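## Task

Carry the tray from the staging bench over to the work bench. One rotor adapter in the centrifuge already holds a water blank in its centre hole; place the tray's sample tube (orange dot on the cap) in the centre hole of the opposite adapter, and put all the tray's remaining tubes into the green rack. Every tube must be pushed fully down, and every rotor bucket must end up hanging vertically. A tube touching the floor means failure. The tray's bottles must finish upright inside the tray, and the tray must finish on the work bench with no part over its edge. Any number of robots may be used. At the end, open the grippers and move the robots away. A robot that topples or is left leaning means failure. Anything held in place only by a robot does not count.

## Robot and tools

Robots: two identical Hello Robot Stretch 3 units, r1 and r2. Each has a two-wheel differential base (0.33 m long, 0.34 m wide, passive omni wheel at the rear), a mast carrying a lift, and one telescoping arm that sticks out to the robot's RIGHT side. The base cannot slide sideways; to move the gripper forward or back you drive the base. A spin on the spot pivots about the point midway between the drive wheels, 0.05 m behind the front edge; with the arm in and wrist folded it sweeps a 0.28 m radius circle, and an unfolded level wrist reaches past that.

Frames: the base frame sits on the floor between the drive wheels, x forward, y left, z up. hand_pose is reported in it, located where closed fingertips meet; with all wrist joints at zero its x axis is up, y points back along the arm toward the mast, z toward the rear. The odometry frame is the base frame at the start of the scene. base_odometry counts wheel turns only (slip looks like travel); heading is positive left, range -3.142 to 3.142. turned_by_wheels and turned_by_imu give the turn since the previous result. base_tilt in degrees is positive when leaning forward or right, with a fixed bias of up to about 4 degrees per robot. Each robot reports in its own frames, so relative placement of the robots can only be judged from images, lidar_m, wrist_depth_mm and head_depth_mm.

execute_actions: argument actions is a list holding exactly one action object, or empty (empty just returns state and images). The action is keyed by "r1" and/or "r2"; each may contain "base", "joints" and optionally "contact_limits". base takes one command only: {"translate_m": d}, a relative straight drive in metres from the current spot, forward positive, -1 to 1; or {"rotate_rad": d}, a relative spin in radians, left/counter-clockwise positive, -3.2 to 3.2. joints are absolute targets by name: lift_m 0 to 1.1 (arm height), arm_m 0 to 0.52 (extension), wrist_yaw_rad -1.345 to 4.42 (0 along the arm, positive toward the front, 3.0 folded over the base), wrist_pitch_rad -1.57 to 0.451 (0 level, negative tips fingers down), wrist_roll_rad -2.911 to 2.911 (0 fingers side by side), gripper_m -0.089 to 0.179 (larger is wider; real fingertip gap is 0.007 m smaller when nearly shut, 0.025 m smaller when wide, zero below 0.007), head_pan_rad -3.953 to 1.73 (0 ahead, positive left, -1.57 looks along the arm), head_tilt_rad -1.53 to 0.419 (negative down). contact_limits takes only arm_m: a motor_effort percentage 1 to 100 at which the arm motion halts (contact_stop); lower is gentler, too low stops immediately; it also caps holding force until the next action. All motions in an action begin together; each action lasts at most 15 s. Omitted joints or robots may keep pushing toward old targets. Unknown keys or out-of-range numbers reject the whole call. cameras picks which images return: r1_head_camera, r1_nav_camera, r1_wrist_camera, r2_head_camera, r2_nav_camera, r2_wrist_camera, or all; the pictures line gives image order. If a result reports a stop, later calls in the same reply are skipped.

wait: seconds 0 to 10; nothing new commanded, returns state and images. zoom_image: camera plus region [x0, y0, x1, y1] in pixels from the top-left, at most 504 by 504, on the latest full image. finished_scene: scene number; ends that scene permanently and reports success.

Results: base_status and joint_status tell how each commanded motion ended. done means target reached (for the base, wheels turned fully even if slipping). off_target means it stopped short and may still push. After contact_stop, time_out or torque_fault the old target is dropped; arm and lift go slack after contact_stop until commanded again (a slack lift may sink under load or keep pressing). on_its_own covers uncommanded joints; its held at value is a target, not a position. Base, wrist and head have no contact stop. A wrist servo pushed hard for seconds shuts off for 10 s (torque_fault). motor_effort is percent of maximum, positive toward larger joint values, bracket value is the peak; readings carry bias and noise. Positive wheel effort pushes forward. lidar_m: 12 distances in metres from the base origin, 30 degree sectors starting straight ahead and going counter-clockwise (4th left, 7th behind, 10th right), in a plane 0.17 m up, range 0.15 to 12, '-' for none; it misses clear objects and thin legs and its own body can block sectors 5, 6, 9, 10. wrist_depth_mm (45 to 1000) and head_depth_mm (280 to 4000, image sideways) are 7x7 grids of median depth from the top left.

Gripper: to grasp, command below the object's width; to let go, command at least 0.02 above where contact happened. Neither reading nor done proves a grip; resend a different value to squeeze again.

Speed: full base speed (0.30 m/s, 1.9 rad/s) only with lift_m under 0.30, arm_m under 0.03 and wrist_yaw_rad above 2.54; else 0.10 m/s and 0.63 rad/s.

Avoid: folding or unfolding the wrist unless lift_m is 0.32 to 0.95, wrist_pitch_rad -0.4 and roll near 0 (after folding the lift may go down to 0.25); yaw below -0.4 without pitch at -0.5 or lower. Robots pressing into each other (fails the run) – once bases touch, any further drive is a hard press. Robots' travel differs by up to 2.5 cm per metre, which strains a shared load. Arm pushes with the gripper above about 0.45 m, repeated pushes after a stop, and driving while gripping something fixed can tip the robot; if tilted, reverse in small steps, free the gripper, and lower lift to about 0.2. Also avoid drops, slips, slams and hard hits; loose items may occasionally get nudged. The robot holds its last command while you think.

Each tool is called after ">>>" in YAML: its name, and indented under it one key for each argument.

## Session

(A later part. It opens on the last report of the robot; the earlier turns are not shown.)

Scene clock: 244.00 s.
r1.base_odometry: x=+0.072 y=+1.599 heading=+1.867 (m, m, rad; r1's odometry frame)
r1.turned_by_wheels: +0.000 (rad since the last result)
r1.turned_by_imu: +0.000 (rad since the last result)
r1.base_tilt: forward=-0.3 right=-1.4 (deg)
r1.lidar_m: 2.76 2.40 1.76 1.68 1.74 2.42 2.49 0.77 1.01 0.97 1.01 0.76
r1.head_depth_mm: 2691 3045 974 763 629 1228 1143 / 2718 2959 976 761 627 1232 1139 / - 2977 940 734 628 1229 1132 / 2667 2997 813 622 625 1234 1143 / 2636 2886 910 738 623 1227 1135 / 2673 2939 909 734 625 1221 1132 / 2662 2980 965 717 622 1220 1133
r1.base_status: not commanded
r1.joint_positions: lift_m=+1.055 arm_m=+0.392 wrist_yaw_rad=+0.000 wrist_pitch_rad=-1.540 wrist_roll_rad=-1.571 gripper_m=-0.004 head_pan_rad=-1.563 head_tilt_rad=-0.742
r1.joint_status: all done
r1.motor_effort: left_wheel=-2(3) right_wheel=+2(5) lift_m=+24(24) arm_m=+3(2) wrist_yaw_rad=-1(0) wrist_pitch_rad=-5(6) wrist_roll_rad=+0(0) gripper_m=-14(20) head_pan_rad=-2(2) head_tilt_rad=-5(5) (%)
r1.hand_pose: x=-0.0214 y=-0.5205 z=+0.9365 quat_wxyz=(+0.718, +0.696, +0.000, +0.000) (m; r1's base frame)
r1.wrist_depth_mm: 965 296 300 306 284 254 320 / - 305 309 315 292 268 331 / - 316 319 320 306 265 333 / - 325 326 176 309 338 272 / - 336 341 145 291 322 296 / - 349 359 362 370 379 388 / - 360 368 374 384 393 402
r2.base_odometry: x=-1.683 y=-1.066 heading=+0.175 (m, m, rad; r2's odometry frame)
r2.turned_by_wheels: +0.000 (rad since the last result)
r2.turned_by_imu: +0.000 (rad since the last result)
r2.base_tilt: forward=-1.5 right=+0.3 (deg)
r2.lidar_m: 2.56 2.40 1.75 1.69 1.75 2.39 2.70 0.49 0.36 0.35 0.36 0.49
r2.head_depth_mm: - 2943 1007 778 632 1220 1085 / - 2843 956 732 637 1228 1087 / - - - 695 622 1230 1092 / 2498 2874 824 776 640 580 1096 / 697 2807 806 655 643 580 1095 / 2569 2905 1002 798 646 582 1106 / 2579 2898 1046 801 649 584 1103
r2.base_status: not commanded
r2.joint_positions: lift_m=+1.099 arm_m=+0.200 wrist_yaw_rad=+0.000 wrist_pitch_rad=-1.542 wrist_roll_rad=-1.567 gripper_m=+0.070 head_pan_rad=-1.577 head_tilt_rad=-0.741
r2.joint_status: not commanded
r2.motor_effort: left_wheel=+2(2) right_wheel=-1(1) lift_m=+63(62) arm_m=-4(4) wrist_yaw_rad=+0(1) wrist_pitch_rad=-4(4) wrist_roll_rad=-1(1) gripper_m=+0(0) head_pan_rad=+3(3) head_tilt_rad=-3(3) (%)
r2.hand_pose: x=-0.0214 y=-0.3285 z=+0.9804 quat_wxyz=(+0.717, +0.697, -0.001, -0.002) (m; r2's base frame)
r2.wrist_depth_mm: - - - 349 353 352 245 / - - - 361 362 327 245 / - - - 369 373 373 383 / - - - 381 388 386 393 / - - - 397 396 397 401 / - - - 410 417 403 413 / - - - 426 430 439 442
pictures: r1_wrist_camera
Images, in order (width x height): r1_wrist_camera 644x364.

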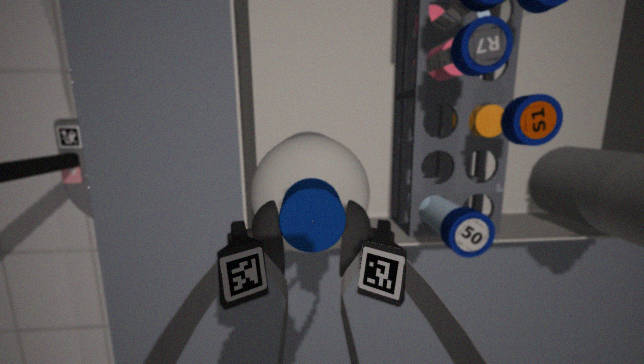

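>>> execute_actions:
  actions:
    - {"r1":{"joints":{"gripper_m":0.06}}}
  cameras: []

>>> execute_actions:
  actions:
    - {"r1":{"base":{"translate_m":0.012},"joints":{"lift_m":1.028}}}
  cameras: []

>>> execute_actions:
  actions:
    - {"r1":{"joints":{"gripper_m":-0.005}}}
  cameras: ["r1_wrist_camera"]

>>> execute_actions:
  actions:
    - {"r1":{"base":{"translate_m":0.03}}}
  cameras: ["r1_wrist_camera","r1_head_camera"]

Scene clock: 265.50 s.
r1.base_odometry: x=+0.072 y=+1.599 heading=+1.867 (m, m, rad; r1's odometry frame)
r1.turned_by_wheels: +0.000 (rad since the last result)
r1.turned_by_imu: +0.001 (rad since the last result)
r1.base_tilt: forward=-0.3 right=-1.4 (deg)
r1.lidar_m: 2.76 2.40 1.75 1.68 1.74 2.42 2.47 0.76 1.01 0.97 1.01 0.76
r1.head_depth_mm: 2721 3008 982 763 628 1234 1140 / 2717 2989 976 766 629 1225 1136 / - 3000 936 737 625 1227 1136 / 2657 2997 813 622 625 1235 1131 / 2578 2884 904 736 624 1226 1133 / 2683 2932 909 736 624 1230 1134 / 2662 2985 967 721 623 1226 1134
r1.base_status: not commanded
r1.joint_positions: lift_m=+1.055 arm_m=+0.392 wrist_yaw_rad=+0.000 wrist_pitch_rad=-1.540 wrist_roll_rad=-1.571 gripper_m=+0.060 head_pan_rad=-1.563 head_tilt_rad=-0.742
r1.joint_status: all done
r1.motor_effort: left_wheel=-2(3) right_wheel=+2(4) lift_m=+22(24) arm_m=+3(3) wrist_yaw_rad=+0(0) wrist_pitch_rad=-5(5) wrist_roll_rad=+0(0) gripper_m=-1(80) head_pan_rad=-2(2) head_tilt_rad=-4(4) (%)
r1.hand_pose: x=-0.0214 y=-0.5205 z=+0.9366 quat_wxyz=(+0.718, +0.696, +0.000, +0.000) (m; r1's base frame)
r1.wrist_depth_mm: 989 298 301 306 285 210 323 / - 305 310 315 286 268 332 / - 315 320 321 304 265 334 / - 324 326 188 308 340 272 / - 335 337 198 278 324 294 / - 343 359 361 374 380 389 / - 364 369 375 386 398 405
r2.base_odometry: x=-1.683 y=-1.066 heading=+0.175 (m, m, rad; r2's odometry frame)
r2.turned_by_wheels: +0.000 (rad since the last result)
r2.turned_by_imu: +0.000 (rad since the last result)
r2.base_tilt: forward=-1.5 right=+0.2 (deg)
r2.lidar_m: 2.56 2.40 1.75 1.69 1.75 2.40 2.70 0.49 0.36 0.35 0.36 0.49
r2.head_depth_mm: - 2930 1007 777 633 1224 1086 / - 2835 957 733 635 1229 1087 / - - - 694 621 1227 1097 / 2499 2885 824 776 641 579 1096 / 701 2806 808 656 641 580 1096 / 2564 2929 998 797 647 583 1100 / 2592 2910 1049 802 648 585 1100
r2.base_status: not commanded
r2.joint_positions: lift_m=+1.099 arm_m=+0.200 wrist_yaw_rad=+0.000 wrist_pitch_rad=-1.542 wrist_roll_rad=-1.567 gripper_m=+0.070 head_pan_rad=-1.577 head_tilt_rad=-0.741
r2.joint_status: not commanded
r2.motor_effort: left_wheel=+2(2) right_wheel=-1(1) lift_m=+62(62) arm_m=-4(4) wrist_yaw_rad=+0(0) wrist_pitch_rad=-4(4) wrist_roll_rad=-1(1) gripper_m=+0(1) head_pan_rad=+3(3) head_tilt_rad=-3(3) (%)
r2.hand_pose: x=-0.0214 y=-0.3285 z=+0.9804 quat_wxyz=(+0.717, +0.697, -0.001, -0.002) (m; r2's base frame)
r2.wrist_depth_mm: - - - 348 356 352 243 / - - - 361 360 328 247 / - - - 371 377 374 379 / - - - 384 387 389 393 / - - - 394 403 397 401 / - - - 410 415 403 409 / - - - 426 435 436 440
pictures: none
No camera images: the call's "cameras" was empty. Leave "cameras" out to get every camera's image.

Scene clock: 267.13 s.
r1.base_odometry: x=+0.069 y=+1.610 heading=+1.867 (m, m, rad; r1's odometry frame)
r1.turned_by_wheels: +0.000 (rad since the last result)
r1.turned_by_imu: +0.000 (rad since the last result)
r1.base_tilt: forward=-0.3 right=-1.3 (deg)
r1.lidar_m: 2.75 2.41 1.76 1.68 1.75 2.43 2.49 0.78 1.01 0.97 1.01 0.75
r1.head_depth_mm: - 2995 977 763 627 1234 1140 / 2710 3032 973 765 627 1225 1141 / - - 935 726 627 1230 1131 / 2682 2966 822 634 626 1219 1139 / 2643 2936 912 737 626 1228 1138 / 2673 2998 929 735 625 1226 1130 / 2658 3014 966 738 621 1227 1136
r1.base_status: done
r1.joint_positions: lift_m=+1.028 arm_m=+0.392 wrist_yaw_rad=+0.000 wrist_pitch_rad=-1.540 wrist_roll_rad=-1.571 gripper_m=+0.060 head_pan_rad=-1.563 head_tilt_rad=-0.742
r1.joint_status: all done
r1.motor_effort: left_wheel=-1(3) right_wheel=+2(5) lift_m=+13(18) arm_m=+3(3) wrist_yaw_rad=+0(0) wrist_pitch_rad=-5(5) wrist_roll_rad=+0(0) gripper_m=+0(1) head_pan_rad=-2(2) head_tilt_rad=-5(5) (%)
r1.hand_pose: x=-0.0214 y=-0.5205 z=+0.9102 quat_wxyz=(+0.717, +0.697, +0.000, +0.000) (m; r1's base frame)
r1.wrist_depth_mm: 273 274 274 283 265 182 298 / 965 281 284 289 266 212 307 / - 288 295 299 298 243 313 / - 300 301 167 288 260 280 / - 306 312 144 258 278 276 / - 318 330 177 342 348 356 / - 329 336 346 354 362 368
r2.base_odometry: x=-1.683 y=-1.066 heading=+0.175 (m, m, rad; r2's odometry frame)
r2.turned_by_wheels: +0.000 (rad since the last result)
r2.turned_by_imu: +0.000 (rad since the last result)
r2.base_tilt: forward=-1.5 right=+0.3 (deg)
r2.lidar_m: 2.56 2.40 1.75 1.69 1.75 2.40 2.70 0.49 0.36 0.35 0.36 0.49
r2.head_depth_mm: - 2945 1010 779 633 1220 1086 / - 2837 964 732 636 1226 1091 / - - - 694 622 1234 1091 / 2532 2872 821 778 640 578 1091 / 689 2760 805 656 643 582 1097 / 2551 2913 1000 795 647 583 1099 / 2580 2949 1042 800 649 585 1106
r2.base_status: not commanded
r2.joint_positions: lift_m=+1.099 arm_m=+0.200 wrist_yaw_rad=+0.000 wrist_pitch_rad=-1.542 wrist_roll_rad=-1.567 gripper_m=+0.070 head_pan_rad=-1.577 head_tilt_rad=-0.741
r2.joint_status: not commanded
r2.motor_effort: left_wheel=+2(2) right_wheel=-1(1) lift_m=+63(62) arm_m=-4(4) wrist_yaw_rad=-1(0) wrist_pitch_rad=-4(4) wrist_roll_rad=-1(1) gripper_m=+0(0) head_pan_rad=+3(3) head_tilt_rad=-3(4) (%)
r2.hand_pose: x=-0.0214 y=-0.3285 z=+0.9804 quat_wxyz=(+0.717, +0.697, -0.001, -0.002) (m; r2's base frame)
r2.wrist_depth_mm: - - - 350 352 350 244 / - - - 361 361 324 244 / - - - 372 374 373 379 / - - - 384 385 389 392 / - - - 397 400 397 402 / - - - 411 415 403 411 / - - - 421 427 437 443
pictures: none
No camera images: the call's "cameras" was empty. Leave "cameras" out to get every camera's image.

Scene clock: 268.27 s.
r1.base_odometry: x=+0.069 y=+1.610 heading=+1.867 (m, m, rad; r1's odometry frame)
r1.turned_by_wheels: +0.000 (rad since the last result)
r1.turned_by_imu: +0.000 (rad since the last result)
r1.base_tilt: forward=-0.3 right=-1.5 (deg)
r1.lidar_m: 2.75 2.40 1.76 1.68 1.74 2.42 2.49 0.78 1.00 0.97 1.01 0.75
r1.head_depth_mm: - 2950 978 763 629 1226 1131 / 2713 2990 973 763 627 1235 1142 / - 2946 936 718 627 1231 1131 / 2662 2955 825 633 624 1226 1137 / 2596 2949 907 735 624 1225 1137 / 2656 2950 929 739 625 1224 1130 / 2662 2986 968 737 625 1217 1130
r1.base_status: not commanded
r1.joint_positions: lift_m=+1.028 arm_m=+0.392 wrist_yaw_rad=+0.000 wrist_pitch_rad=-1.544 wrist_roll_rad=-1.571 gripper_m=-0.004 head_pan_rad=-1.563 head_tilt_rad=-0.742
r1.joint_status: all done
r1.motor_effort: left_wheel=-2(2) right_wheel=+3(3) lift_m=+13(13) arm_m=+3(3) wrist_yaw_rad=-1(0) wrist_pitch_rad=-3(5) wrist_roll_rad=+0(0) gripper_m=-22(96) head_pan_rad=-2(2) head_tilt_rad=-4(3) (%)
r1.hand_pose: x=-0.0214 y=-0.5195 z=+0.9103 quat_wxyz=(+0.716, +0.698, +0.000, +0.000) (m; r1's base frame)
r1.wrist_depth_mm: 274 275 278 282 272 185 299 / 987 282 286 291 269 212 310 / - 292 295 300 299 246 314 / - 301 302 169 288 261 281 / - 310 313 137 260 277 275 / - 321 - 247 343 352 358 / - 331 337 348 356 367 374
r2.base_odometry: x=-1.683 y=-1.066 heading=+0.175 (m, m, rad; r2's odometry frame)
r2.turned_by_wheels: +0.000 (rad since the last result)
r2.turned_by_imu: +0.000 (rad since the last result)
r2.base_tilt: forward=-1.6 right=+0.2 (deg)
r2.lidar_m: 2.56 2.40 1.75 1.69 1.75 2.40 2.70 0.49 0.36 0.35 0.36 0.49
r2.head_depth_mm: - 2939 1008 775 632 1222 1084 / - 2814 963 731 635 1223 1089 / - - - 694 621 1235 1095 / 2556 2852 821 775 641 579 1094 / 690 2802 805 654 642 581 1102 / 2552 2934 1003 794 646 583 1101 / 2589 2906 1048 801 648 585 1105
r2.base_status: not commanded
r2.joint_positions: lift_m=+1.099 arm_m=+0.200 wrist_yaw_rad=+0.000 wrist_pitch_rad=-1.542 wrist_roll_rad=-1.567 gripper_m=+0.070 head_pan_rad=-1.577 head_tilt_rad=-0.741
r2.joint_status: not commanded
r2.motor_effort: left_wheel=+2(2) right_wheel=-1(1) lift_m=+63(62) arm_m=-5(4) wrist_yaw_rad=-2(1) wrist_pitch_rad=-4(4) wrist_roll_rad=-1(1) gripper_m=+0(0) head_pan_rad=+3(2) head_tilt_rad=-3(2) (%)
r2.hand_pose: x=-0.0214 y=-0.3285 z=+0.9804 quat_wxyz=(+0.717, +0.697, -0.001, -0.002) (m; r2's base frame)
r2.wrist_depth_mm: - - - 350 350 354 244 / - - - 360 363 328 246 / - - - 369 373 370 381 / - - - 388 389 388 392 / - - - 397 398 399 400 / - - - 410 415 404 411 / - - - 424 433 434 443
pictures: r1_wrist_camera
Images, in order (width x height): r1_wrist_camera 644x364.

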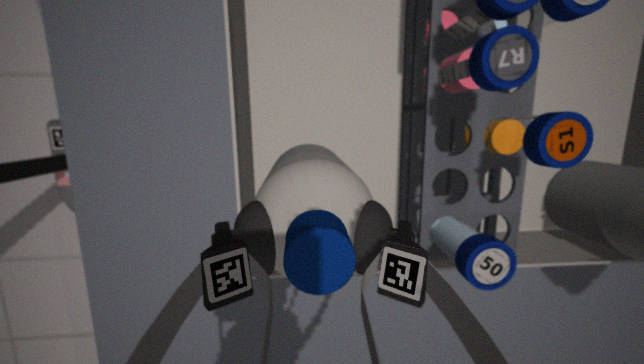

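Scene clock: 269.57 s.
r1.base_odometry: x=+0.060 y=+1.639 heading=+1.867 (m, m, rad; r1's odometry frame)
r1.turned_by_wheels: -0.001 (rad since the last result)
r1.turned_by_imu: +0.000 (rad since the last result)
r1.base_tilt: forward=-0.2 right=-1.5 (deg)
r1.lidar_m: 2.72 2.40 1.76 1.68 1.74 2.42 2.52 0.80 1.01 0.97 1.01 0.72
r1.head_depth_mm: - 3025 981 764 628 1227 1141 / 2720 2969 971 765 629 1233 1140 / - 2962 838 694 625 1227 1135 / 2601 2902 907 631 625 1231 1139 / 2629 2959 912 739 626 1235 1129 / 2660 3009 932 734 624 1218 1131 / 2665 3011 967 758 623 1226 1132
r1.base_status: done
r1.joint_positions: lift_m=+1.028 arm_m=+0.392 wrist_yaw_rad=+0.001 wrist_pitch_rad=-1.547 wrist_roll_rad=-1.571 gripper_m=-0.001 head_pan_rad=-1.563 head_tilt_rad=-0.742
r1.joint_status: not commanded
r1.motor_effort: left_wheel=-9(10) right_wheel=+12(19) lift_m=+11(13) arm_m=+3(3) wrist_yaw_rad=-1(1) wrist_pitch_rad=-2(2) wrist_roll_rad=+0(0) gripper_m=-20(22) head_pan_rad=-2(2) head_tilt_rad=-5(5) (%)
r1.hand_pose: x=-0.0214 y=-0.5188 z=+0.9104 quat_wxyz=(+0.715, +0.699, +0.001, +0.000) (m; r1's base frame)
r1.wrist_depth_mm: 276 275 276 282 283 177 180 / 991 283 285 293 269 211 310 / - 292 295 299 275 250 317 / - 301 304 170 291 252 296 / - 311 312 139 291 298 271 / - 321 - 180 274 275 297 / - 333 342 347 356 367 371
r2.base_odometry: x=-1.683 y=-1.066 heading=+0.175 (m, m, rad; r2's odometry frame)
r2.turned_by_wheels: +0.000 (rad since the last result)
r2.turned_by_imu: +0.000 (rad since the last result)
r2.base_tilt: forward=-1.5 right=+0.3 (deg)
r2.lidar_m: 2.56 2.40 1.75 1.69 1.75 2.39 2.71 0.49 0.36 0.35 0.36 0.49
r2.head_depth_mm: - 2945 1005 780 633 1222 1089 / - 2844 962 730 636 1229 1092 / - - - 696 621 1229 1090 / 2471 2823 824 779 640 579 1097 / 661 2848 806 655 643 581 1097 / 2565 2946 1000 797 648 583 1100 / 2593 2913 1050 802 649 585 1102
r2.base_status: not commanded
r2.joint_positions: lift_m=+1.099 arm_m=+0.200 wrist_yaw_rad=+0.000 wrist_pitch_rad=-1.542 wrist_roll_rad=-1.567 gripper_m=+0.070 head_pan_rad=-1.577 head_tilt_rad=-0.741
r2.joint_status: not commanded
r2.motor_effort: left_wheel=+2(2) right_wheel=-1(1) lift_m=+63(63) arm_m=-5(4) wrist_yaw_rad=-2(0) wrist_pitch_rad=-4(4) wrist_roll_rad=-1(1) gripper_m=+0(0) head_pan_rad=+2(3) head_tilt_rad=-3(2) (%)
r2.hand_pose: x=-0.0214 y=-0.3285 z=+0.9804 quat_wxyz=(+0.717, +0.697, -0.001, -0.002) (m; r2's base frame)
r2.wrist_depth_mm: - - - 353 355 351 245 / - - - 362 366 324 246 / - - - 370 375 372 379 / - - - 381 392 387 389 / - - - 396 398 397 403 / - - - 411 420 408 412 / - - - 427 432 437 449
pictures: r1_head_camera (sideways: a quarter turn clockwise sets it upright), r1_wrist_camera
Images, in order (width x height): r1_head_camera 896x504, r1_wrist_camera 644x364.

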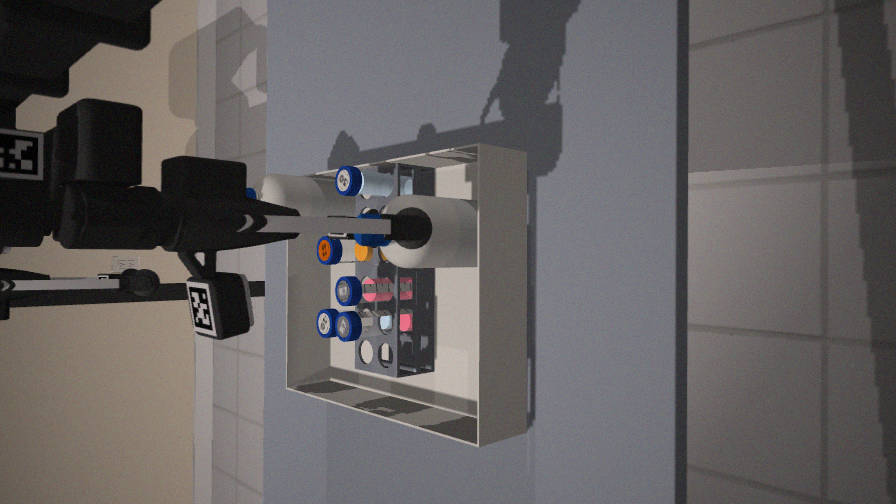

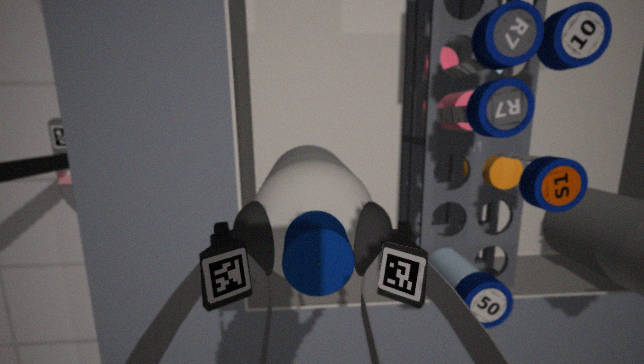

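>>> execute_actions:
  actions:
    - {"r1":{"base":{"translate_m":0.12}}}
  cameras: ["r1_wrist_camera","r1_head_camera"]

Scene clock: 274.63 s.
r1.base_odometry: x=+0.025 y=+1.754 heading=+1.866 (m, m, rad; r1's odometry frame)
r1.turned_by_wheels: +0.000 (rad since the last result)
r1.turned_by_imu: -0.137 (rad since the last result)
r1.base_tilt: forward=-0.1 right=-1.4 (deg)
r1.lidar_m: 2.63 2.65 1.85 1.68 1.70 2.15 2.62 0.89 1.05 0.97 0.98 0.63
r1.head_depth_mm: - 3101 975 765 629 1289 1142 / 2811 3087 979 744 627 1255 1142 / - 3039 855 662 626 1254 1135 / 2650 2972 850 637 627 1223 1134 / 1290 2854 905 756 625 1230 1130 / 2603 2914 923 736 623 567 1133 / 2531 2930 969 755 623 566 1138
r1.base_status: done
r1.joint_positions: lift_m=+1.029 arm_m=+0.392 wrist_yaw_rad=+0.001 wrist_pitch_rad=-1.553 wrist_roll_rad=-1.571 gripper_m=+0.005 head_pan_rad=-1.563 head_tilt_rad=-0.742
r1.joint_status: not commanded
r1.on_its_own: gripper_m is held at +0.004, not at your -0.005, by its stall guard, which is not easing now
r1.motor_effort: left_wheel=-2(8) right_wheel=+6(18) lift_m=+8(12) arm_m=+3(3) wrist_yaw_rad=-1(1) wrist_pitch_rad=+2(2) wrist_roll_rad=+1(0) gripper_m=-20(21) head_pan_rad=-1(2) head_tilt_rad=-5(5) (%)
r1.hand_pose: x=-0.0214 y=-0.5172 z=+0.9107 quat_wxyz=(+0.713, +0.701, +0.001, +0.000) (m; r1's base frame)
r1.wrist_depth_mm: 275 276 278 283 261 233 295 / 285 284 287 293 269 182 310 / - 295 295 304 277 188 319 / - 303 305 172 294 254 286 / - 311 313 130 300 273 279 / - 323 328 291 282 272 304 / - 344 341 294 359 364 370
r2.base_odometry: x=-1.683 y=-1.066 heading=+0.175 (m, m, rad; r2's odometry frame)
r2.turned_by_wheels: +0.000 (rad since the last result)
r2.turned_by_imu: +0.000 (rad since the last result)
r2.base_tilt: forward=-1.5 right=+0.2 (deg)
r2.lidar_m: 2.55 2.40 1.75 1.69 1.75 2.40 2.70 0.49 0.36 0.35 0.36 0.49
r2.head_depth_mm: - 2957 1008 778 633 1222 1086 / - 2829 960 732 635 1221 1090 / - - - 695 621 1230 1094 / 674 779 811 776 641 579 1092 / 2449 2870 805 657 644 581 1096 / 2590 2905 1000 797 646 583 1102 / 2578 2930 1049 801 649 584 1107
r2.base_status: not commanded
r2.joint_positions: lift_m=+1.099 arm_m=+0.200 wrist_yaw_rad=+0.000 wrist_pitch_rad=-1.542 wrist_roll_rad=-1.567 gripper_m=+0.070 head_pan_rad=-1.577 head_tilt_rad=-0.741
r2.joint_status: not commanded
r2.motor_effort: left_wheel=+2(2) right_wheel=-1(1) lift_m=+62(62) arm_m=-4(4) wrist_yaw_rad=-1(0) wrist_pitch_rad=-4(4) wrist_roll_rad=-1(1) gripper_m=+0(0) head_pan_rad=+3(3) head_tilt_rad=-3(4) (%)
r2.hand_pose: x=-0.0214 y=-0.3285 z=+0.9804 quat_wxyz=(+0.717, +0.697, -0.001, -0.002) (m; r2's base frame)
r2.wrist_depth_mm: - - - 347 355 352 245 / - - - 362 362 325 245 / - - - 369 373 372 379 / - - - 385 388 390 390 / - - - 396 398 402 402 / - - - 407 411 404 410 / - - - 425 431 434 441
pictures: r1_head_camera (sideways: a quarter turn clockwise sets it upright), r1_wrist_camera
Images, in order (width x height): r1_head_camera 896x504, r1_wrist_camera 644x364.

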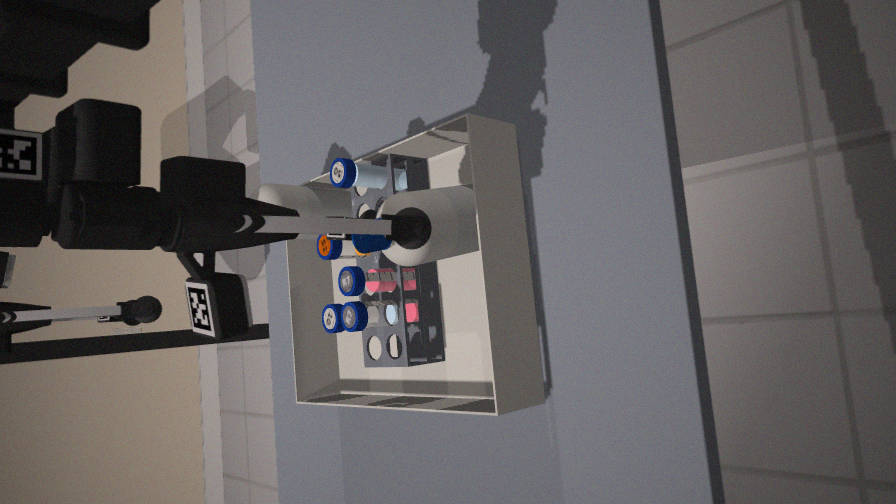

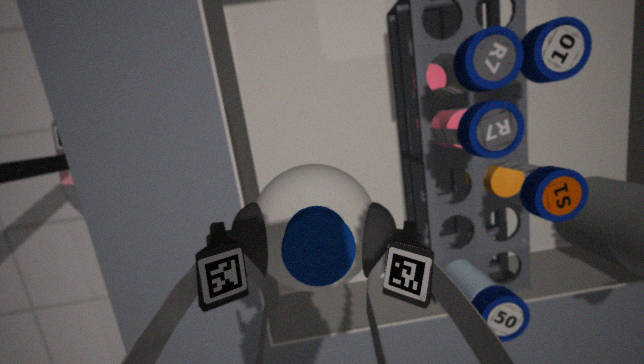

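>>> execute_actions:
  actions:
    - {"r1":{"joints":{"gripper_m":0.06,"lift_m":1.1}}}
  cameras: []

>>> execute_actions:
  actions:
    - {"r1":{"base":{"rotate_rad":0.137}}}
  cameras: ["r1_wrist_camera","r1_head_camera","r2_wrist_camera"]

Scene clock: 282.40 s.
r1.base_odometry: x=+0.025 y=+1.754 heading=+1.867 (m, m, rad; r1's odometry frame)
r1.turned_by_wheels: +0.000 (rad since the last result)
r1.turned_by_imu: +0.001 (rad since the last result)
r1.base_tilt: forward=-0.3 right=-1.4 (deg)
r1.lidar_m: 2.63 2.65 1.86 1.68 1.70 2.15 2.62 0.89 1.05 0.96 0.97 0.63
r1.head_depth_mm: 2852 3107 982 765 629 1288 1141 / 2766 3086 977 742 628 1262 1139 / - 3049 845 637 627 1255 1138 / 2593 3020 905 644 626 1227 1134 / 1258 2968 906 754 623 1219 1133 / 2600 2907 923 752 623 567 1141 / 2563 2871 960 760 623 566 1130
r1.base_status: not commanded
r1.joint_positions: lift_m=+1.100 arm_m=+0.392 wrist_yaw_rad=+0.001 wrist_pitch_rad=-1.548 wrist_roll_rad=-1.571 gripper_m=+0.060 head_pan_rad=-1.563 head_tilt_rad=-0.742
r1.joint_status: all done
r1.motor_effort: left_wheel=+2(2) right_wheel=-1(6) lift_m=+22(23) arm_m=+2(2) wrist_yaw_rad=-1(1) wrist_pitch_rad=-1(3) wrist_roll_rad=+0(1) gripper_m=+0(79) head_pan_rad=-2(2) head_tilt_rad=-4(4) (%)
r1.hand_pose: x=-0.0214 y=-0.5186 z=+0.9817 quat_wxyz=(+0.715, +0.699, +0.001, +0.000) (m; r1's base frame)
r1.wrist_depth_mm: - 339 342 348 332 360 335 / - 349 353 360 303 372 345 / - 359 364 370 313 382 371 / - 373 377 330 358 344 328 / - 389 386 240 338 366 281 / - - 409 368 425 432 439 / - - 417 426 436 447 458
r2.base_odometry: x=-1.683 y=-1.066 heading=+0.175 (m, m, rad; r2's odometry frame)
r2.turned_by_wheels: +0.000 (rad since the last result)
r2.turned_by_imu: +0.000 (rad since the last result)
r2.base_tilt: forward=-1.5 right=+0.2 (deg)
r2.lidar_m: 2.56 2.40 1.75 1.69 1.75 2.39 2.70 0.49 0.36 0.35 0.36 0.49
r2.head_depth_mm: - 2948 1007 777 632 1222 1084 / - 2835 960 731 636 1220 1086 / - - - 697 621 1227 1089 / 675 830 827 776 641 577 1091 / 2572 2841 805 655 643 581 1101 / 2579 2919 998 796 648 582 1103 / 2581 2930 1049 801 649 584 1103
r2.base_status: not commanded
r2.joint_positions: lift_m=+1.099 arm_m=+0.200 wrist_yaw_rad=+0.000 wrist_pitch_rad=-1.542 wrist_roll_rad=-1.567 gripper_m=+0.070 head_pan_rad=-1.577 head_tilt_rad=-0.741
r2.joint_status: not commanded
r2.motor_effort: left_wheel=+2(2) right_wheel=-1(1) lift_m=+62(63) arm_m=-4(4) wrist_yaw_rad=+0(0) wrist_pitch_rad=-4(4) wrist_roll_rad=-1(1) gripper_m=+0(0) head_pan_rad=+3(3) head_tilt_rad=-3(3) (%)
r2.hand_pose: x=-0.0214 y=-0.3285 z=+0.9804 quat_wxyz=(+0.717, +0.697, -0.001, -0.002) (m; r2's base frame)
r2.wrist_depth_mm: - - - 349 353 348 245 / - - - 361 361 328 247 / - - - 370 372 370 377 / - - - 380 389 388 390 / - - - 394 396 398 404 / - - - 411 412 402 413 / - - - 421 432 435 443
pictures: none
No camera images: the call's "cameras" was empty. Leave "cameras" out to get every camera's image.

Scene clock: 283.70 s.
r1.base_odometry: x=+0.025 y=+1.754 heading=+2.004 (m, m, rad; r1's odometry frame)
r1.turned_by_wheels: +0.137 (rad since the last result)
r1.turned_by_imu: +0.138 (rad since the last result)
r1.base_tilt: forward=-0.3 right=-1.5 (deg)
r1.lidar_m: 2.63 2.41 1.77 1.68 1.75 2.43 2.62 0.89 1.00 0.97 1.00 0.63
r1.head_depth_mm: 2662 3005 974 765 629 1233 1142 / 2672 2950 850 614 628 1228 1138 / - 3038 897 632 625 1222 1134 / 2581 2947 901 759 624 1219 1138 / 2585 3003 929 735 623 1231 1133 / 2650 2968 969 762 624 1226 1134 / 2639 2959 961 758 623 1232 1127
r1.base_status: done
r1.joint_positions: lift_m=+1.100 arm_m=+0.392 wrist_yaw_rad=+0.001 wrist_pitch_rad=-1.548 wrist_roll_rad=-1.571 gripper_m=+0.060 head_pan_rad=-1.563 head_tilt_rad=-0.742
r1.joint_status: not commanded
r1.motor_effort: left_wheel=-3(9) right_wheel=+3(8) lift_m=+22(22) arm_m=+2(3) wrist_yaw_rad=-1(1) wrist_pitch_rad=-1(1) wrist_roll_rad=+0(0) gripper_m=+1(0) head_pan_rad=-2(3) head_tilt_rad=-5(4) (%)
r1.hand_pose: x=-0.0214 y=-0.5186 z=+0.9817 quat_wxyz=(+0.715, +0.699, +0.001, +0.000) (m; r1's base frame)
r1.wrist_depth_mm: - 340 344 354 358 364 368 / - 350 353 360 364 370 334 / - 362 363 367 346 382 365 / - 376 377 383 330 394 382 / - 388 385 388 273 410 387 / - 406 336 264 353 361 369 / - - 419 263 359 380 283
r2.base_odometry: x=-1.683 y=-1.066 heading=+0.175 (m, m, rad; r2's odometry frame)
r2.turned_by_wheels: +0.000 (rad since the last result)
r2.turned_by_imu: +0.000 (rad since the last result)
r2.base_tilt: forward=-1.5 right=+0.3 (deg)
r2.lidar_m: 2.55 2.40 1.75 1.69 1.75 2.40 2.70 0.49 0.36 0.35 0.36 0.49
r2.head_depth_mm: - 2940 1007 778 633 1222 1085 / - 2844 962 734 635 1226 1089 / - - - 695 622 1234 1092 / 2486 2775 822 775 639 578 1097 / 2570 2888 804 656 643 581 1097 / 2573 2933 997 796 646 584 1103 / 2602 2919 1045 801 647 586 1106
r2.base_status: not commanded
r2.joint_positions: lift_m=+1.099 arm_m=+0.200 wrist_yaw_rad=+0.000 wrist_pitch_rad=-1.542 wrist_roll_rad=-1.567 gripper_m=+0.070 head_pan_rad=-1.577 head_tilt_rad=-0.741
r2.joint_status: not commanded
r2.motor_effort: left_wheel=+2(2) right_wheel=-1(1) lift_m=+62(62) arm_m=-4(4) wrist_yaw_rad=-1(1) wrist_pitch_rad=-4(4) wrist_roll_rad=-1(1) gripper_m=+0(0) head_pan_rad=+2(3) head_tilt_rad=-3(2) (%)
r2.hand_pose: x=-0.0214 y=-0.3285 z=+0.9804 quat_wxyz=(+0.717, +0.697, -0.001, -0.002) (m; r2's base frame)
r2.wrist_depth_mm: - - - 350 351 349 243 / - - - 356 362 325 244 / - - - 372 373 372 375 / - - - 382 389 388 391 / - - - 398 398 398 402 / - - - 414 416 404 407 / - - - 424 427 441 440
pictures: r1_head_camera (sideways: a quarter turn clockwise sets it upright), r1_wrist_camera, r2_wrist_camera
Images, in order (width x height): r1_head_camera 896x504, r1_wrist_camera 644x364, r2_wrist_camera 644x364.

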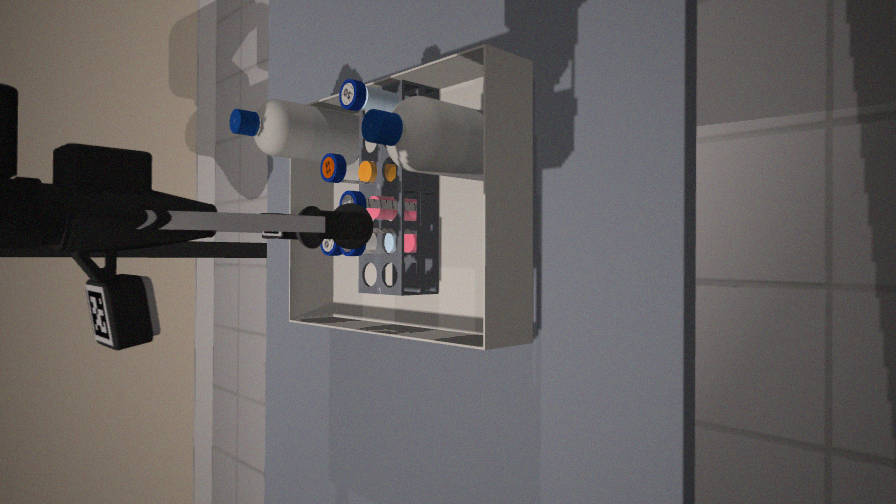

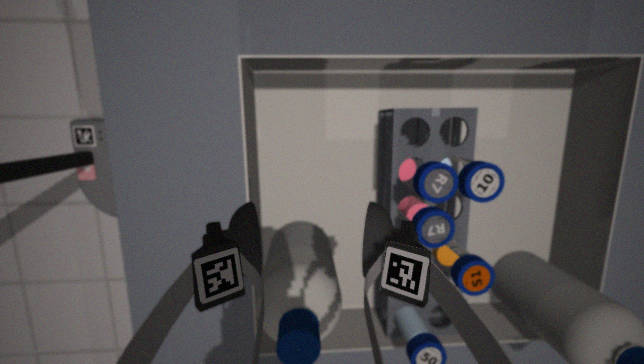

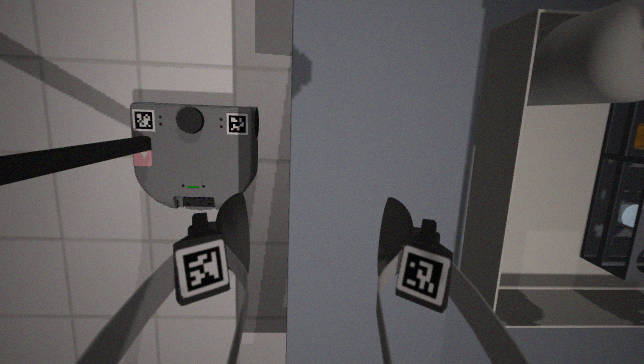

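>>> execute_actions:
  actions:
    - {"r1":{"base":{"translate_m":-0.10},"joints":{"arm_m":0.375,"wrist_roll_rad":0.0,"gripper_m":0.125}}}
  cameras: ["r1_wrist_camera","r1_head_camera"]

Scene clock: 293.93 s.
r1.base_odometry: x=+0.067 y=+1.663 heading=+2.003 (m, m, rad; r1's odometry frame)
r1.turned_by_wheels: +0.000 (rad since the last result)
r1.turned_by_imu: +0.001 (rad since the last result)
r1.base_tilt: forward=-0.3 right=-1.3 (deg)
r1.lidar_m: 2.73 2.41 1.77 1.68 1.75 2.43 2.52 0.80 1.00 0.96 1.00 0.72
r1.head_depth_mm: 2694 2995 978 763 629 1232 1140 / 2673 3013 977 764 628 1225 1138 / 2670 3017 832 733 627 1232 1138 / 2516 2989 902 611 625 1223 1132 / 2601 2931 900 737 625 1225 1130 / 2637 2980 925 730 623 1224 1133 / 2670 3004 968 755 623 1226 1130
r1.base_status: done
r1.joint_positions: lift_m=+1.100 arm_m=+0.375 wrist_yaw_rad=+0.001 wrist_pitch_rad=-1.548 wrist_roll_rad=-0.004 gripper_m=+0.125 head_pan_rad=-1.563 head_tilt_rad=-0.742
r1.joint_status: all done
r1.motor_effort: left_wheel=-3(8) right_wheel=+3(4) lift_m=+22(22) arm_m=-2(5) wrist_yaw_rad=-1(0) wrist_pitch_rad=-1(1) wrist_roll_rad=+1(1) gripper_m=+1(81) head_pan_rad=-3(3) head_tilt_rad=-4(4) (%)
r1.hand_pose: x=-0.0216 y=-0.5021 z=+0.9817 quat_wxyz=(+0.507, +0.495, -0.504, -0.493) (m; r1's base frame)
r1.wrist_depth_mm: 311 288 288 296 354 362 368 / 344 329 297 352 367 373 379 / 354 360 369 368 377 385 389 / 366 371 374 235 392 398 403 / 380 366 391 397 402 412 415 / 394 - 406 411 420 425 433 / 402 - - - - - -
r2.base_odometry: x=-1.683 y=-1.066 heading=+0.175 (m, m, rad; r2's odometry frame)
r2.turned_by_wheels: +0.000 (rad since the last result)
r2.turned_by_imu: +0.000 (rad since the last result)
r2.base_tilt: forward=-1.5 right=+0.3 (deg)
r2.lidar_m: 2.55 2.39 1.76 1.69 1.75 2.39 2.69 0.49 0.36 0.35 0.36 0.49
r2.head_depth_mm: - 2963 1010 776 632 1218 1088 / - 2835 961 732 637 1224 1090 / - - - 696 621 1223 1093 / 739 2850 823 777 640 579 1096 / 2487 2831 803 658 643 581 1097 / 2551 2930 998 796 645 583 1103 / 2586 2891 1047 800 648 585 1105
r2.base_status: not commanded
r2.joint_positions: lift_m=+1.099 arm_m=+0.200 wrist_yaw_rad=+0.000 wrist_pitch_rad=-1.542 wrist_roll_rad=-1.567 gripper_m=+0.070 head_pan_rad=-1.577 head_tilt_rad=-0.741
r2.joint_status: not commanded
r2.motor_effort: left_wheel=+2(2) right_wheel=-1(1) lift_m=+62(62) arm_m=-4(4) wrist_yaw_rad=+0(1) wrist_pitch_rad=-4(4) wrist_roll_rad=-1(1) gripper_m=+0(0) head_pan_rad=+3(2) head_tilt_rad=-3(3) (%)
r2.hand_pose: x=-0.0214 y=-0.3285 z=+0.9804 quat_wxyz=(+0.717, +0.697, -0.001, -0.002) (m; r2's base frame)
r2.wrist_depth_mm: - - - 351 355 352 245 / - - - 361 363 324 246 / - - - 372 373 376 379 / - - - 381 387 387 388 / - - - 399 399 398 401 / - - - 413 416 400 410 / - - - 429 432 439 443
pictures: r1_head_camera (sideways: a quarter turn clockwise sets it upright), r1_wrist_camera
Images, in order (width x height): r1_head_camera 896x504, r1_wrist_camera 644x364.

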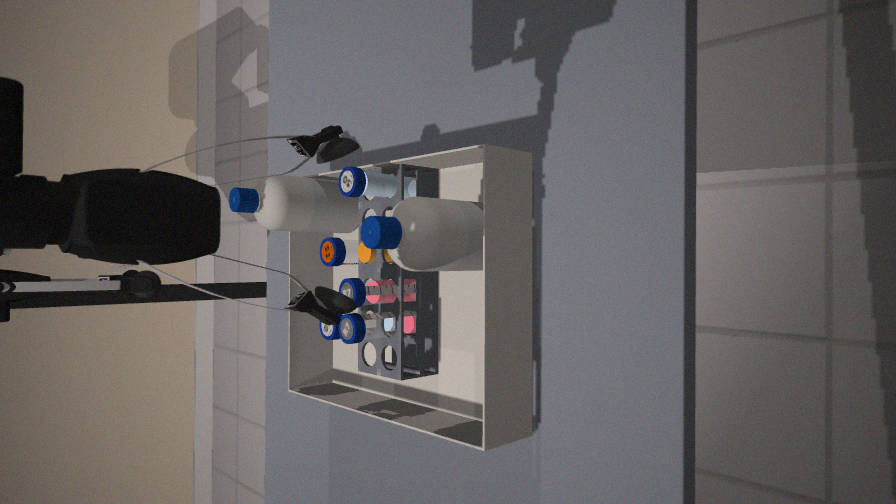

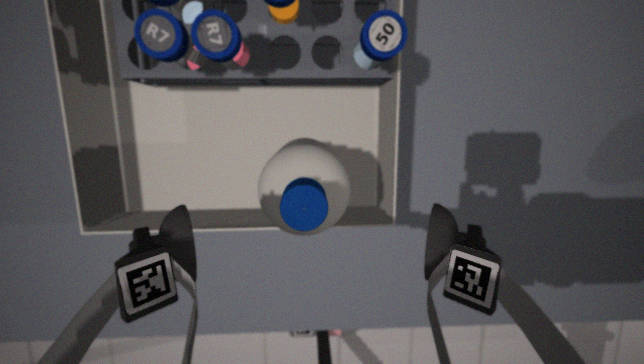

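>>> execute_actions:
  actions:
    - {"r1":{"base":{"translate_m":0.011},"joints":{"gripper_m":0.118,"lift_m":1.04}}}
  cameras: ["r1_wrist_camera"]

>>> execute_actions:
  actions:
    - {"r1":{"joints":{"lift_m":0.955}}}
  cameras: ["r1_wrist_camera"]

Scene clock: 302.17 s.
r1.base_odometry: x=+0.063 y=+1.673 heading=+2.003 (m, m, rad; r1's odometry frame)
r1.turned_by_wheels: +0.000 (rad since the last result)
r1.turned_by_imu: +0.001 (rad since the last result)
r1.base_tilt: forward=-0.3 right=-1.3 (deg)
r1.lidar_m: 2.71 2.41 1.77 1.68 1.75 2.43 2.52 0.81 1.00 0.96 1.00 0.71
r1.head_depth_mm: 2706 2985 976 763 628 1232 1135 / 2620 2985 977 764 626 1226 1136 / - 2913 835 635 626 1227 1147 / 2564 1517 898 616 627 1230 1143 / 2605 2927 921 753 624 1227 1129 / 2659 3006 930 731 624 1218 1130 / 2700 2949 966 756 624 1222 1133
r1.base_status: done
r1.joint_positions: lift_m=+1.040 arm_m=+0.375 wrist_yaw_rad=+0.001 wrist_pitch_rad=-1.548 wrist_roll_rad=-0.004 gripper_m=+0.118 head_pan_rad=-1.563 head_tilt_rad=-0.742
r1.joint_status: all done
r1.motor_effort: left_wheel=-3(6) right_wheel=+3(6) lift_m=+14(17) arm_m=-3(3) wrist_yaw_rad=-1(1) wrist_pitch_rad=-2(1) wrist_roll_rad=+2(1) gripper_m=+1(39) head_pan_rad=-2(3) head_tilt_rad=-4(5) (%)
r1.hand_pose: x=-0.0216 y=-0.5021 z=+0.9223 quat_wxyz=(+0.507, +0.495, -0.504, -0.493) (m; r1's base frame)
r1.wrist_depth_mm: 250 179 214 264 221 305 310 / 262 292 295 303 307 315 318 / 261 303 307 310 313 325 329 / 267 311 315 176 322 334 339 / 273 309 295 143 290 342 349 / 329 - 339 344 353 357 360 / 337 347 350 356 362 368 373
r2.base_odometry: x=-1.683 y=-1.066 heading=+0.175 (m, m, rad; r2's odometry frame)
r2.turned_by_wheels: +0.000 (rad since the last result)
r2.turned_by_imu: +0.000 (rad since the last result)
r2.base_tilt: forward=-1.5 right=+0.2 (deg)
r2.lidar_m: 2.55 2.40 1.75 1.69 1.75 2.40 2.70 0.49 0.36 0.35 0.36 0.49
r2.head_depth_mm: - 2933 1012 778 633 1221 1084 / - 2837 960 731 636 1224 1093 / - - - 695 621 1229 1094 / 697 1453 824 778 639 578 1098 / 712 2865 806 655 642 581 1095 / 2548 2909 1000 798 645 582 1100 / 2603 2960 1049 801 647 585 1108
r2.base_status: not commanded
r2.joint_positions: lift_m=+1.099 arm_m=+0.200 wrist_yaw_rad=+0.000 wrist_pitch_rad=-1.542 wrist_roll_rad=-1.567 gripper_m=+0.070 head_pan_rad=-1.577 head_tilt_rad=-0.741
r2.joint_status: not commanded
r2.motor_effort: left_wheel=+2(2) right_wheel=-1(1) lift_m=+63(62) arm_m=-4(4) wrist_yaw_rad=-1(0) wrist_pitch_rad=-4(4) wrist_roll_rad=-1(1) gripper_m=+0(0) head_pan_rad=+3(3) head_tilt_rad=-3(2) (%)
r2.hand_pose: x=-0.0214 y=-0.3285 z=+0.9804 quat_wxyz=(+0.717, +0.697, -0.001, -0.002) (m; r2's base frame)
r2.wrist_depth_mm: - - - 348 350 350 245 / - - - 360 364 327 246 / - - - 368 373 373 379 / - - - 381 387 389 393 / - - - 397 397 401 402 / - - - 408 417 401 407 / - - - 428 430 438 442
pictures: r1_wrist_camera
Images, in order (width x height): r1_wrist_camera 644x364.

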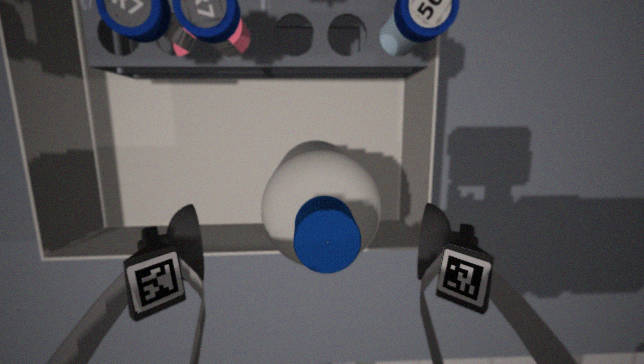

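Scene clock: 303.77 s.
r1.base_odometry: x=+0.063 y=+1.673 heading=+2.003 (m, m, rad; r1's odometry frame)
r1.turned_by_wheels: +0.000 (rad since the last result)
r1.turned_by_imu: +0.000 (rad since the last result)
r1.base_tilt: forward=-0.2 right=-1.5 (deg)
r1.lidar_m: 2.71 2.41 1.76 1.69 1.75 2.42 2.54 0.81 1.00 0.97 1.00 0.71
r1.head_depth_mm: 2657 - - 763 629 1227 1141 / 2597 - 975 763 627 1235 1137 / 2667 - 855 634 626 1224 1136 / 2616 2847 927 611 626 1223 1138 / 2626 2999 924 745 623 1224 1131 / 2678 2977 928 732 623 1233 1133 / 2627 3014 964 756 623 1214 1126
r1.base_status: not commanded
r1.joint_positions: lift_m=+0.955 arm_m=+0.375 wrist_yaw_rad=+0.001 wrist_pitch_rad=-1.548 wrist_roll_rad=-0.004 gripper_m=+0.118 head_pan_rad=-1.563 head_tilt_rad=-0.742
r1.joint_status: all done
r1.motor_effort: left_wheel=-5(5) right_wheel=+5(5) lift_m=+13(12) arm_m=-3(3) wrist_yaw_rad=+0(1) wrist_pitch_rad=-1(1) wrist_roll_rad=+1(2) gripper_m=+0(1) head_pan_rad=-2(3) head_tilt_rad=-5(4) (%)
r1.hand_pose: x=-0.0216 y=-0.5021 z=+0.8373 quat_wxyz=(+0.507, +0.495, -0.504, -0.493) (m; r1's base frame)
r1.wrist_depth_mm: 153 155 155 159 160 162 225 / 211 213 216 219 222 188 232 / 217 219 222 225 228 235 240 / 223 225 230 99 233 242 247 / 230 232 97 90 96 251 254 / 200 - 94 78 95 261 264 / 246 251 210 57 262 269 273
r2.base_odometry: x=-1.683 y=-1.066 heading=+0.175 (m, m, rad; r2's odometry frame)
r2.turned_by_wheels: +0.000 (rad since the last result)
r2.turned_by_imu: +0.000 (rad since the last result)
r2.base_tilt: forward=-1.5 right=+0.3 (deg)
r2.lidar_m: 2.56 2.40 1.75 1.69 1.75 2.39 2.70 0.49 0.36 0.35 0.36 0.49
r2.head_depth_mm: - 2967 1010 779 634 1218 1083 / - 2849 964 732 635 1225 1092 / - - - 694 621 1226 1089 / 2460 755 823 777 640 577 1090 / 695 2830 806 656 643 581 1097 / 2560 2921 1002 797 645 582 1103 / 2587 2910 1043 804 648 585 1102
r2.base_status: not commanded
r2.joint_positions: lift_m=+1.099 arm_m=+0.200 wrist_yaw_rad=+0.000 wrist_pitch_rad=-1.542 wrist_roll_rad=-1.567 gripper_m=+0.070 head_pan_rad=-1.577 head_tilt_rad=-0.741
r2.joint_status: not commanded
r2.motor_effort: left_wheel=+2(2) right_wheel=-1(1) lift_m=+63(62) arm_m=-4(4) wrist_yaw_rad=+0(0) wrist_pitch_rad=-4(4) wrist_roll_rad=-1(1) gripper_m=+0(0) head_pan_rad=+3(3) head_tilt_rad=-3(3) (%)
r2.hand_pose: x=-0.0214 y=-0.3285 z=+0.9804 quat_wxyz=(+0.717, +0.697, -0.001, -0.002) (m; r2's base frame)
r2.wrist_depth_mm: - - - 348 353 349 245 / - - - 360 363 328 245 / - - - 370 372 373 377 / - - - 384 385 388 393 / - - - 397 395 399 405 / - - - 406 415 403 412 / - - - 424 427 441 447
pictures: r1_wrist_camera
Images, in order (width x height): r1_wrist_camera 644x364.

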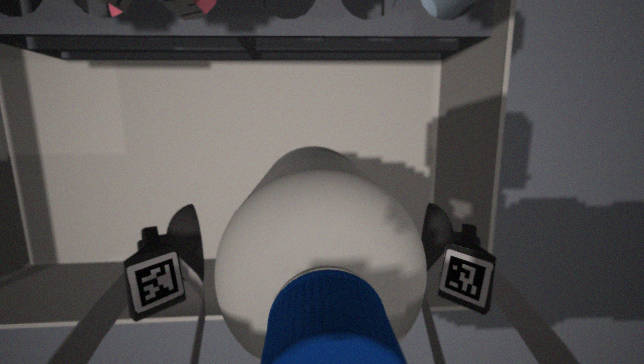

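>>> execute_actions:
  actions:
    - {"r1":{"joints":{"arm_m":0.369,"lift_m":0.945}}}
  cameras: []

>>> execute_actions:
  actions:
    - {"r1":{"joints":{"gripper_m":0.03}}}
  cameras: []

>>> execute_actions:
  actions:
    - {"r1":{"joints":{"lift_m":0.965}}}
  cameras: ["r1_wrist_camera","r1_head_camera"]

Scene clock: 310.17 s.
r1.base_odometry: x=+0.063 y=+1.673 heading=+2.003 (m, m, rad; r1's odometry frame)
r1.turned_by_wheels: +0.000 (rad since the last result)
r1.turned_by_imu: +0.001 (rad since the last result)
r1.base_tilt: forward=-0.3 right=-1.3 (deg)
r1.lidar_m: 2.71 2.42 1.77 1.69 1.75 2.43 2.53 0.81 1.00 0.96 1.00 0.71
r1.head_depth_mm: 2628 2926 - 764 629 1231 1131 / 2665 - 959 759 626 1232 1144 / 2623 - 860 632 626 1227 1138 / 2574 2875 919 613 626 1225 1134 / 2624 2926 913 759 625 1219 1137 / 2634 3008 929 731 623 1226 1130 / 2626 3000 965 756 622 1234 1134
r1.base_status: not commanded
r1.joint_positions: lift_m=+0.946 arm_m=+0.369 wrist_yaw_rad=+0.001 wrist_pitch_rad=-1.548 wrist_roll_rad=-0.004 gripper_m=+0.118 head_pan_rad=-1.563 head_tilt_rad=-0.742
r1.joint_status: lift_m contact_stop (moved -0.009 of -0.010); the others done
r1.on_its_own: lift_m is slack since a contact_stop, until your next command for it
r1.motor_effort: left_wheel=-4(5) right_wheel=+5(5) lift_m=+18(19) arm_m=-4(4) wrist_yaw_rad=-1(1) wrist_pitch_rad=-1(1) wrist_roll_rad=+1(1) gripper_m=+0(1) head_pan_rad=-3(3) head_tilt_rad=-5(5) (%)
r1.hand_pose: x=-0.0216 y=-0.4961 z=+0.8285 quat_wxyz=(+0.507, +0.495, -0.504, -0.493) (m; r1's base frame)
r1.wrist_depth_mm: 172 173 175 178 180 161 218 / 204 207 209 212 215 174 223 / 210 212 215 217 220 190 232 / 216 218 219 86 225 190 238 / 222 224 85 81 86 240 247 / 190 - 84 66 86 250 254 / 238 242 90 49 90 260 263
r2.base_odometry: x=-1.683 y=-1.066 heading=+0.175 (m, m, rad; r2's odometry frame)
r2.turned_by_wheels: +0.000 (rad since the last result)
r2.turned_by_imu: +0.000 (rad since the last result)
r2.base_tilt: forward=-1.5 right=+0.3 (deg)
r2.lidar_m: 2.55 2.39 1.75 1.69 1.75 2.40 2.70 0.49 0.36 0.35 0.36 0.49
r2.head_depth_mm: - 2960 1009 778 633 1223 1085 / - 2854 961 733 635 1226 1089 / - - - 696 621 1229 1094 / 2440 756 824 776 640 578 1093 / 711 2818 805 655 644 581 1098 / 2556 2905 998 795 647 583 1098 / 2595 2909 1046 803 649 585 1100
r2.base_status: not commanded
r2.joint_positions: lift_m=+1.099 arm_m=+0.200 wrist_yaw_rad=+0.000 wrist_pitch_rad=-1.542 wrist_roll_rad=-1.567 gripper_m=+0.070 head_pan_rad=-1.577 head_tilt_rad=-0.741
r2.joint_status: not commanded
r2.motor_effort: left_wheel=+2(2) right_wheel=-1(1) lift_m=+62(62) arm_m=-4(4) wrist_yaw_rad=-1(0) wrist_pitch_rad=-4(4) wrist_roll_rad=-1(1) gripper_m=+0(0) head_pan_rad=+2(3) head_tilt_rad=-4(3) (%)
r2.hand_pose: x=-0.0214 y=-0.3285 z=+0.9804 quat_wxyz=(+0.717, +0.697, -0.001, -0.002) (m; r2's base frame)
r2.wrist_depth_mm: - - - 349 352 348 244 / - - - 360 362 328 246 / - - - 370 374 376 380 / - - - 382 385 387 392 / - - - 397 400 399 403 / - - - 411 422 401 411 / - - - 423 427 439 442
pictures: none
No camera images: the call's "cameras" was empty. Leave "cameras" out to get every camera's image.

not run: a stop came earlier in this reply.

not run: a stop came earlier in this reply.

Palm touched cap. Raise slightly, then grip.

>>> execute_actions:
  actions:
    - {"r1":{"joints":{"lift_m":0.958,"gripper_m":0.03}}}
  cameras: []

>>> execute_actions:
  actions:
    - {"r1":{"joints":{"lift_m":0.975}}}
  cameras: ["r1_wrist_camera","r1_head_camera"]

Scene clock: 314.33 s.
r1.base_odometry: x=+0.063 y=+1.673 heading=+2.003 (m, m, rad; r1's odometry frame)
r1.turned_by_wheels: +0.000 (rad since the last result)
r1.turned_by_imu: +0.001 (rad since the last result)
r1.base_tilt: forward=-0.3 right=-1.3 (deg)
r1.lidar_m: 2.72 2.42 1.77 1.68 1.75 2.43 2.53 0.81 1.00 0.96 1.00 0.71
r1.head_depth_mm: 2662 - - 765 629 1223 1144 / 2583 2974 969 764 626 1236 1140 / 2620 - 838 651 624 1219 1132 / 2568 2834 920 620 624 1223 1136 / 2620 2911 920 754 624 1218 1136 / 2672 2981 932 734 623 1232 1136 / 2644 2995 965 756 622 1225 1135
r1.base_status: not commanded
r1.joint_positions: lift_m=+0.958 arm_m=+0.369 wrist_yaw_rad=+0.001 wrist_pitch_rad=-1.553 wrist_roll_rad=-0.004 gripper_m=+0.031 head_pan_rad=-1.563 head_tilt_rad=-0.742
r1.joint_status: all done
r1.motor_effort: left_wheel=-3(4) right_wheel=+3(4) lift_m=+22(22) arm_m=-2(4) wrist_yaw_rad=-1(0) wrist_pitch_rad=+2(2) wrist_roll_rad=+1(1) gripper_m=-15(88) head_pan_rad=-2(3) head_tilt_rad=-5(4) (%)
r1.hand_pose: x=-0.0216 y=-0.4948 z=+0.8398 quat_wxyz=(+0.506, +0.497, -0.503, -0.495) (m; r1's base frame)
r1.wrist_depth_mm: 180 182 184 187 189 181 226 / 213 215 218 220 222 189 234 / 219 222 221 89 227 236 241 / 225 229 90 69 97 244 250 / 231 234 90 54 95 252 258 / 186 191 55 56 57 263 267 / 250 256 258 57 268 271 277
r2.base_odometry: x=-1.683 y=-1.066 heading=+0.175 (m, m, rad; r2's odometry frame)
r2.turned_by_wheels: +0.000 (rad since the last result)
r2.turned_by_imu: +0.000 (rad since the last result)
r2.base_tilt: forward=-1.5 right=+0.3 (deg)
r2.lidar_m: 2.56 2.40 1.75 1.69 1.75 2.40 2.70 0.49 0.36 0.35 0.36 0.49
r2.head_depth_mm: - 2929 1009 779 633 1225 1085 / - 2847 960 732 636 1229 1093 / - - - 696 622 1231 1092 / 2462 763 818 777 641 578 1095 / 701 2825 807 656 642 582 1097 / 2568 2932 996 797 646 582 1102 / 2597 2950 1045 800 650 585 1108
r2.base_status: not commanded
r2.joint_positions: lift_m=+1.099 arm_m=+0.200 wrist_yaw_rad=+0.000 wrist_pitch_rad=-1.542 wrist_roll_rad=-1.567 gripper_m=+0.070 head_pan_rad=-1.577 head_tilt_rad=-0.741
r2.joint_status: not commanded
r2.motor_effort: left_wheel=+2(2) right_wheel=-1(1) lift_m=+62(62) arm_m=-4(4) wrist_yaw_rad=-1(0) wrist_pitch_rad=-4(4) wrist_roll_rad=-1(1) gripper_m=+1(0) head_pan_rad=+3(3) head_tilt_rad=-2(3) (%)
r2.hand_pose: x=-0.0214 y=-0.3285 z=+0.9804 quat_wxyz=(+0.717, +0.697, -0.001, -0.002) (m; r2's base frame)
r2.wrist_depth_mm: - - - 348 352 348 244 / - - - 358 362 328 245 / - - - 368 370 373 383 / - - - 388 387 387 390 / - - - 400 396 400 402 / - - - 407 415 401 411 / - - - 425 430 440 444
pictures: none
No camera images: the call's "cameras" was empty. Leave "cameras" out to get every camera's image.

Scene clock: 315.60 s.
r1.base_odometry: x=+0.063 y=+1.673 heading=+2.003 (m, m, rad; r1's odometry frame)
r1.turned_by_wheels: +0.000 (rad since the last result)
r1.turned_by_imu: +0.000 (rad since the last result)
r1.base_tilt: forward=-0.2 right=-1.3 (deg)
r1.lidar_m: 2.71 2.41 1.77 1.68 1.75 2.43 2.53 0.81 1.00 0.97 1.00 0.71
r1.head_depth_mm: 2593 - 934 764 628 1234 1143 / 2591 2868 979 765 628 1230 1144 / 2580 - 846 706 625 1224 1140 / 2536 2872 900 638 627 1228 1132 / 2570 2961 920 758 625 1224 1138 / 2653 2952 929 732 622 1223 1140 / 2688 2921 961 753 621 1229 1134
r1.base_status: not commanded
r1.joint_positions: lift_m=+0.975 arm_m=+0.369 wrist_yaw_rad=+0.001 wrist_pitch_rad=-1.552 wrist_roll_rad=-0.004 gripper_m=+0.030 head_pan_rad=-1.563 head_tilt_rad=-0.742
r1.joint_status: all done
r1.motor_effort: left_wheel=-3(3) right_wheel=+3(3) lift_m=+22(24) arm_m=-2(2) wrist_yaw_rad=-1(1) wrist_pitch_rad=+1(10) wrist_roll_rad=+1(1) gripper_m=+1(14) head_pan_rad=-2(2) head_tilt_rad=-5(5) (%)
r1.hand_pose: x=-0.0216 y=-0.4948 z=+0.8568 quat_wxyz=(+0.506, +0.497, -0.503, -0.495) (m; r1's base frame)
r1.wrist_depth_mm: 183 171 171 65 178 240 244 / 229 231 103 66 206 247 251 / 234 238 107 68 207 254 259 / 243 246 247 109 254 263 269 / 247 251 253 258 245 273 278 / 214 212 241 274 279 283 287 / 268 272 279 283 288 292 298
r2.base_odometry: x=-1.683 y=-1.066 heading=+0.175 (m, m, rad; r2's odometry frame)
r2.turned_by_wheels: +0.000 (rad since the last result)
r2.turned_by_imu: +0.000 (rad since the last result)
r2.base_tilt: forward=-1.5 right=+0.3 (deg)
r2.lidar_m: 2.56 2.40 1.75 1.69 1.75 2.39 2.70 0.49 0.36 0.35 0.36 0.49
r2.head_depth_mm: - 2962 1006 778 634 1226 1083 / - 2837 960 732 635 1222 1090 / - - - 697 621 1234 1099 / 2447 747 806 775 640 579 1095 / 689 2835 805 654 644 581 1096 / 2560 2919 999 798 646 584 1101 / 2591 2930 1048 802 648 585 1107
r2.base_status: not commanded
r2.joint_positions: lift_m=+1.099 arm_m=+0.200 wrist_yaw_rad=+0.000 wrist_pitch_rad=-1.542 wrist_roll_rad=-1.567 gripper_m=+0.070 head_pan_rad=-1.577 head_tilt_rad=-0.741
r2.joint_status: not commanded
r2.motor_effort: left_wheel=+2(2) right_wheel=-1(1) lift_m=+62(62) arm_m=-4(4) wrist_yaw_rad=+0(1) wrist_pitch_rad=-4(4) wrist_roll_rad=-1(1) gripper_m=+0(1) head_pan_rad=+3(3) head_tilt_rad=-3(3) (%)
r2.hand_pose: x=-0.0214 y=-0.3285 z=+0.9804 quat_wxyz=(+0.717, +0.697, -0.001, -0.002) (m; r2's base frame)
r2.wrist_depth_mm: - - - 349 352 352 246 / - - - 356 361 328 246 / - - - 371 374 374 379 / - - - 381 390 387 390 / - - - 398 399 401 402 / - - - 410 414 401 409 / - - - 428 433 435 448
pictures: r1_head_camera (sideways: a quarter turn clockwise sets it upright), r1_wrist_camera
Images, in order (width x height): r1_head_camera 896x504, r1_wrist_camera 644x364.

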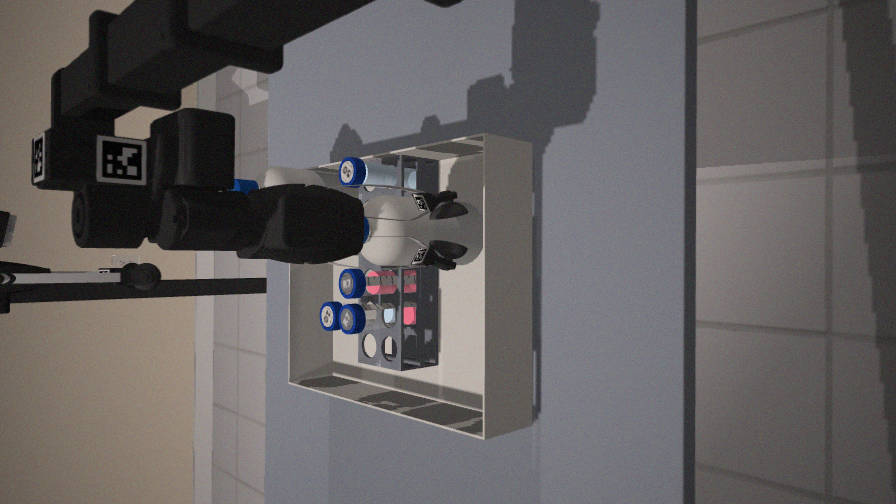

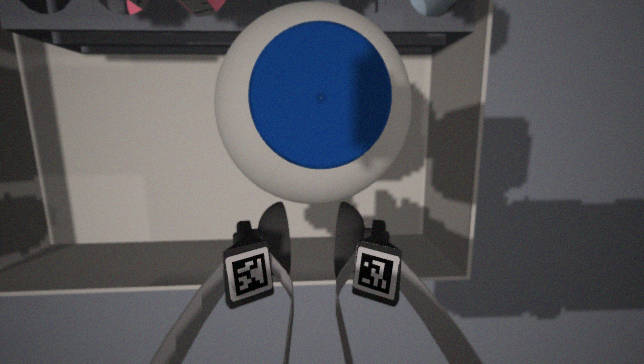

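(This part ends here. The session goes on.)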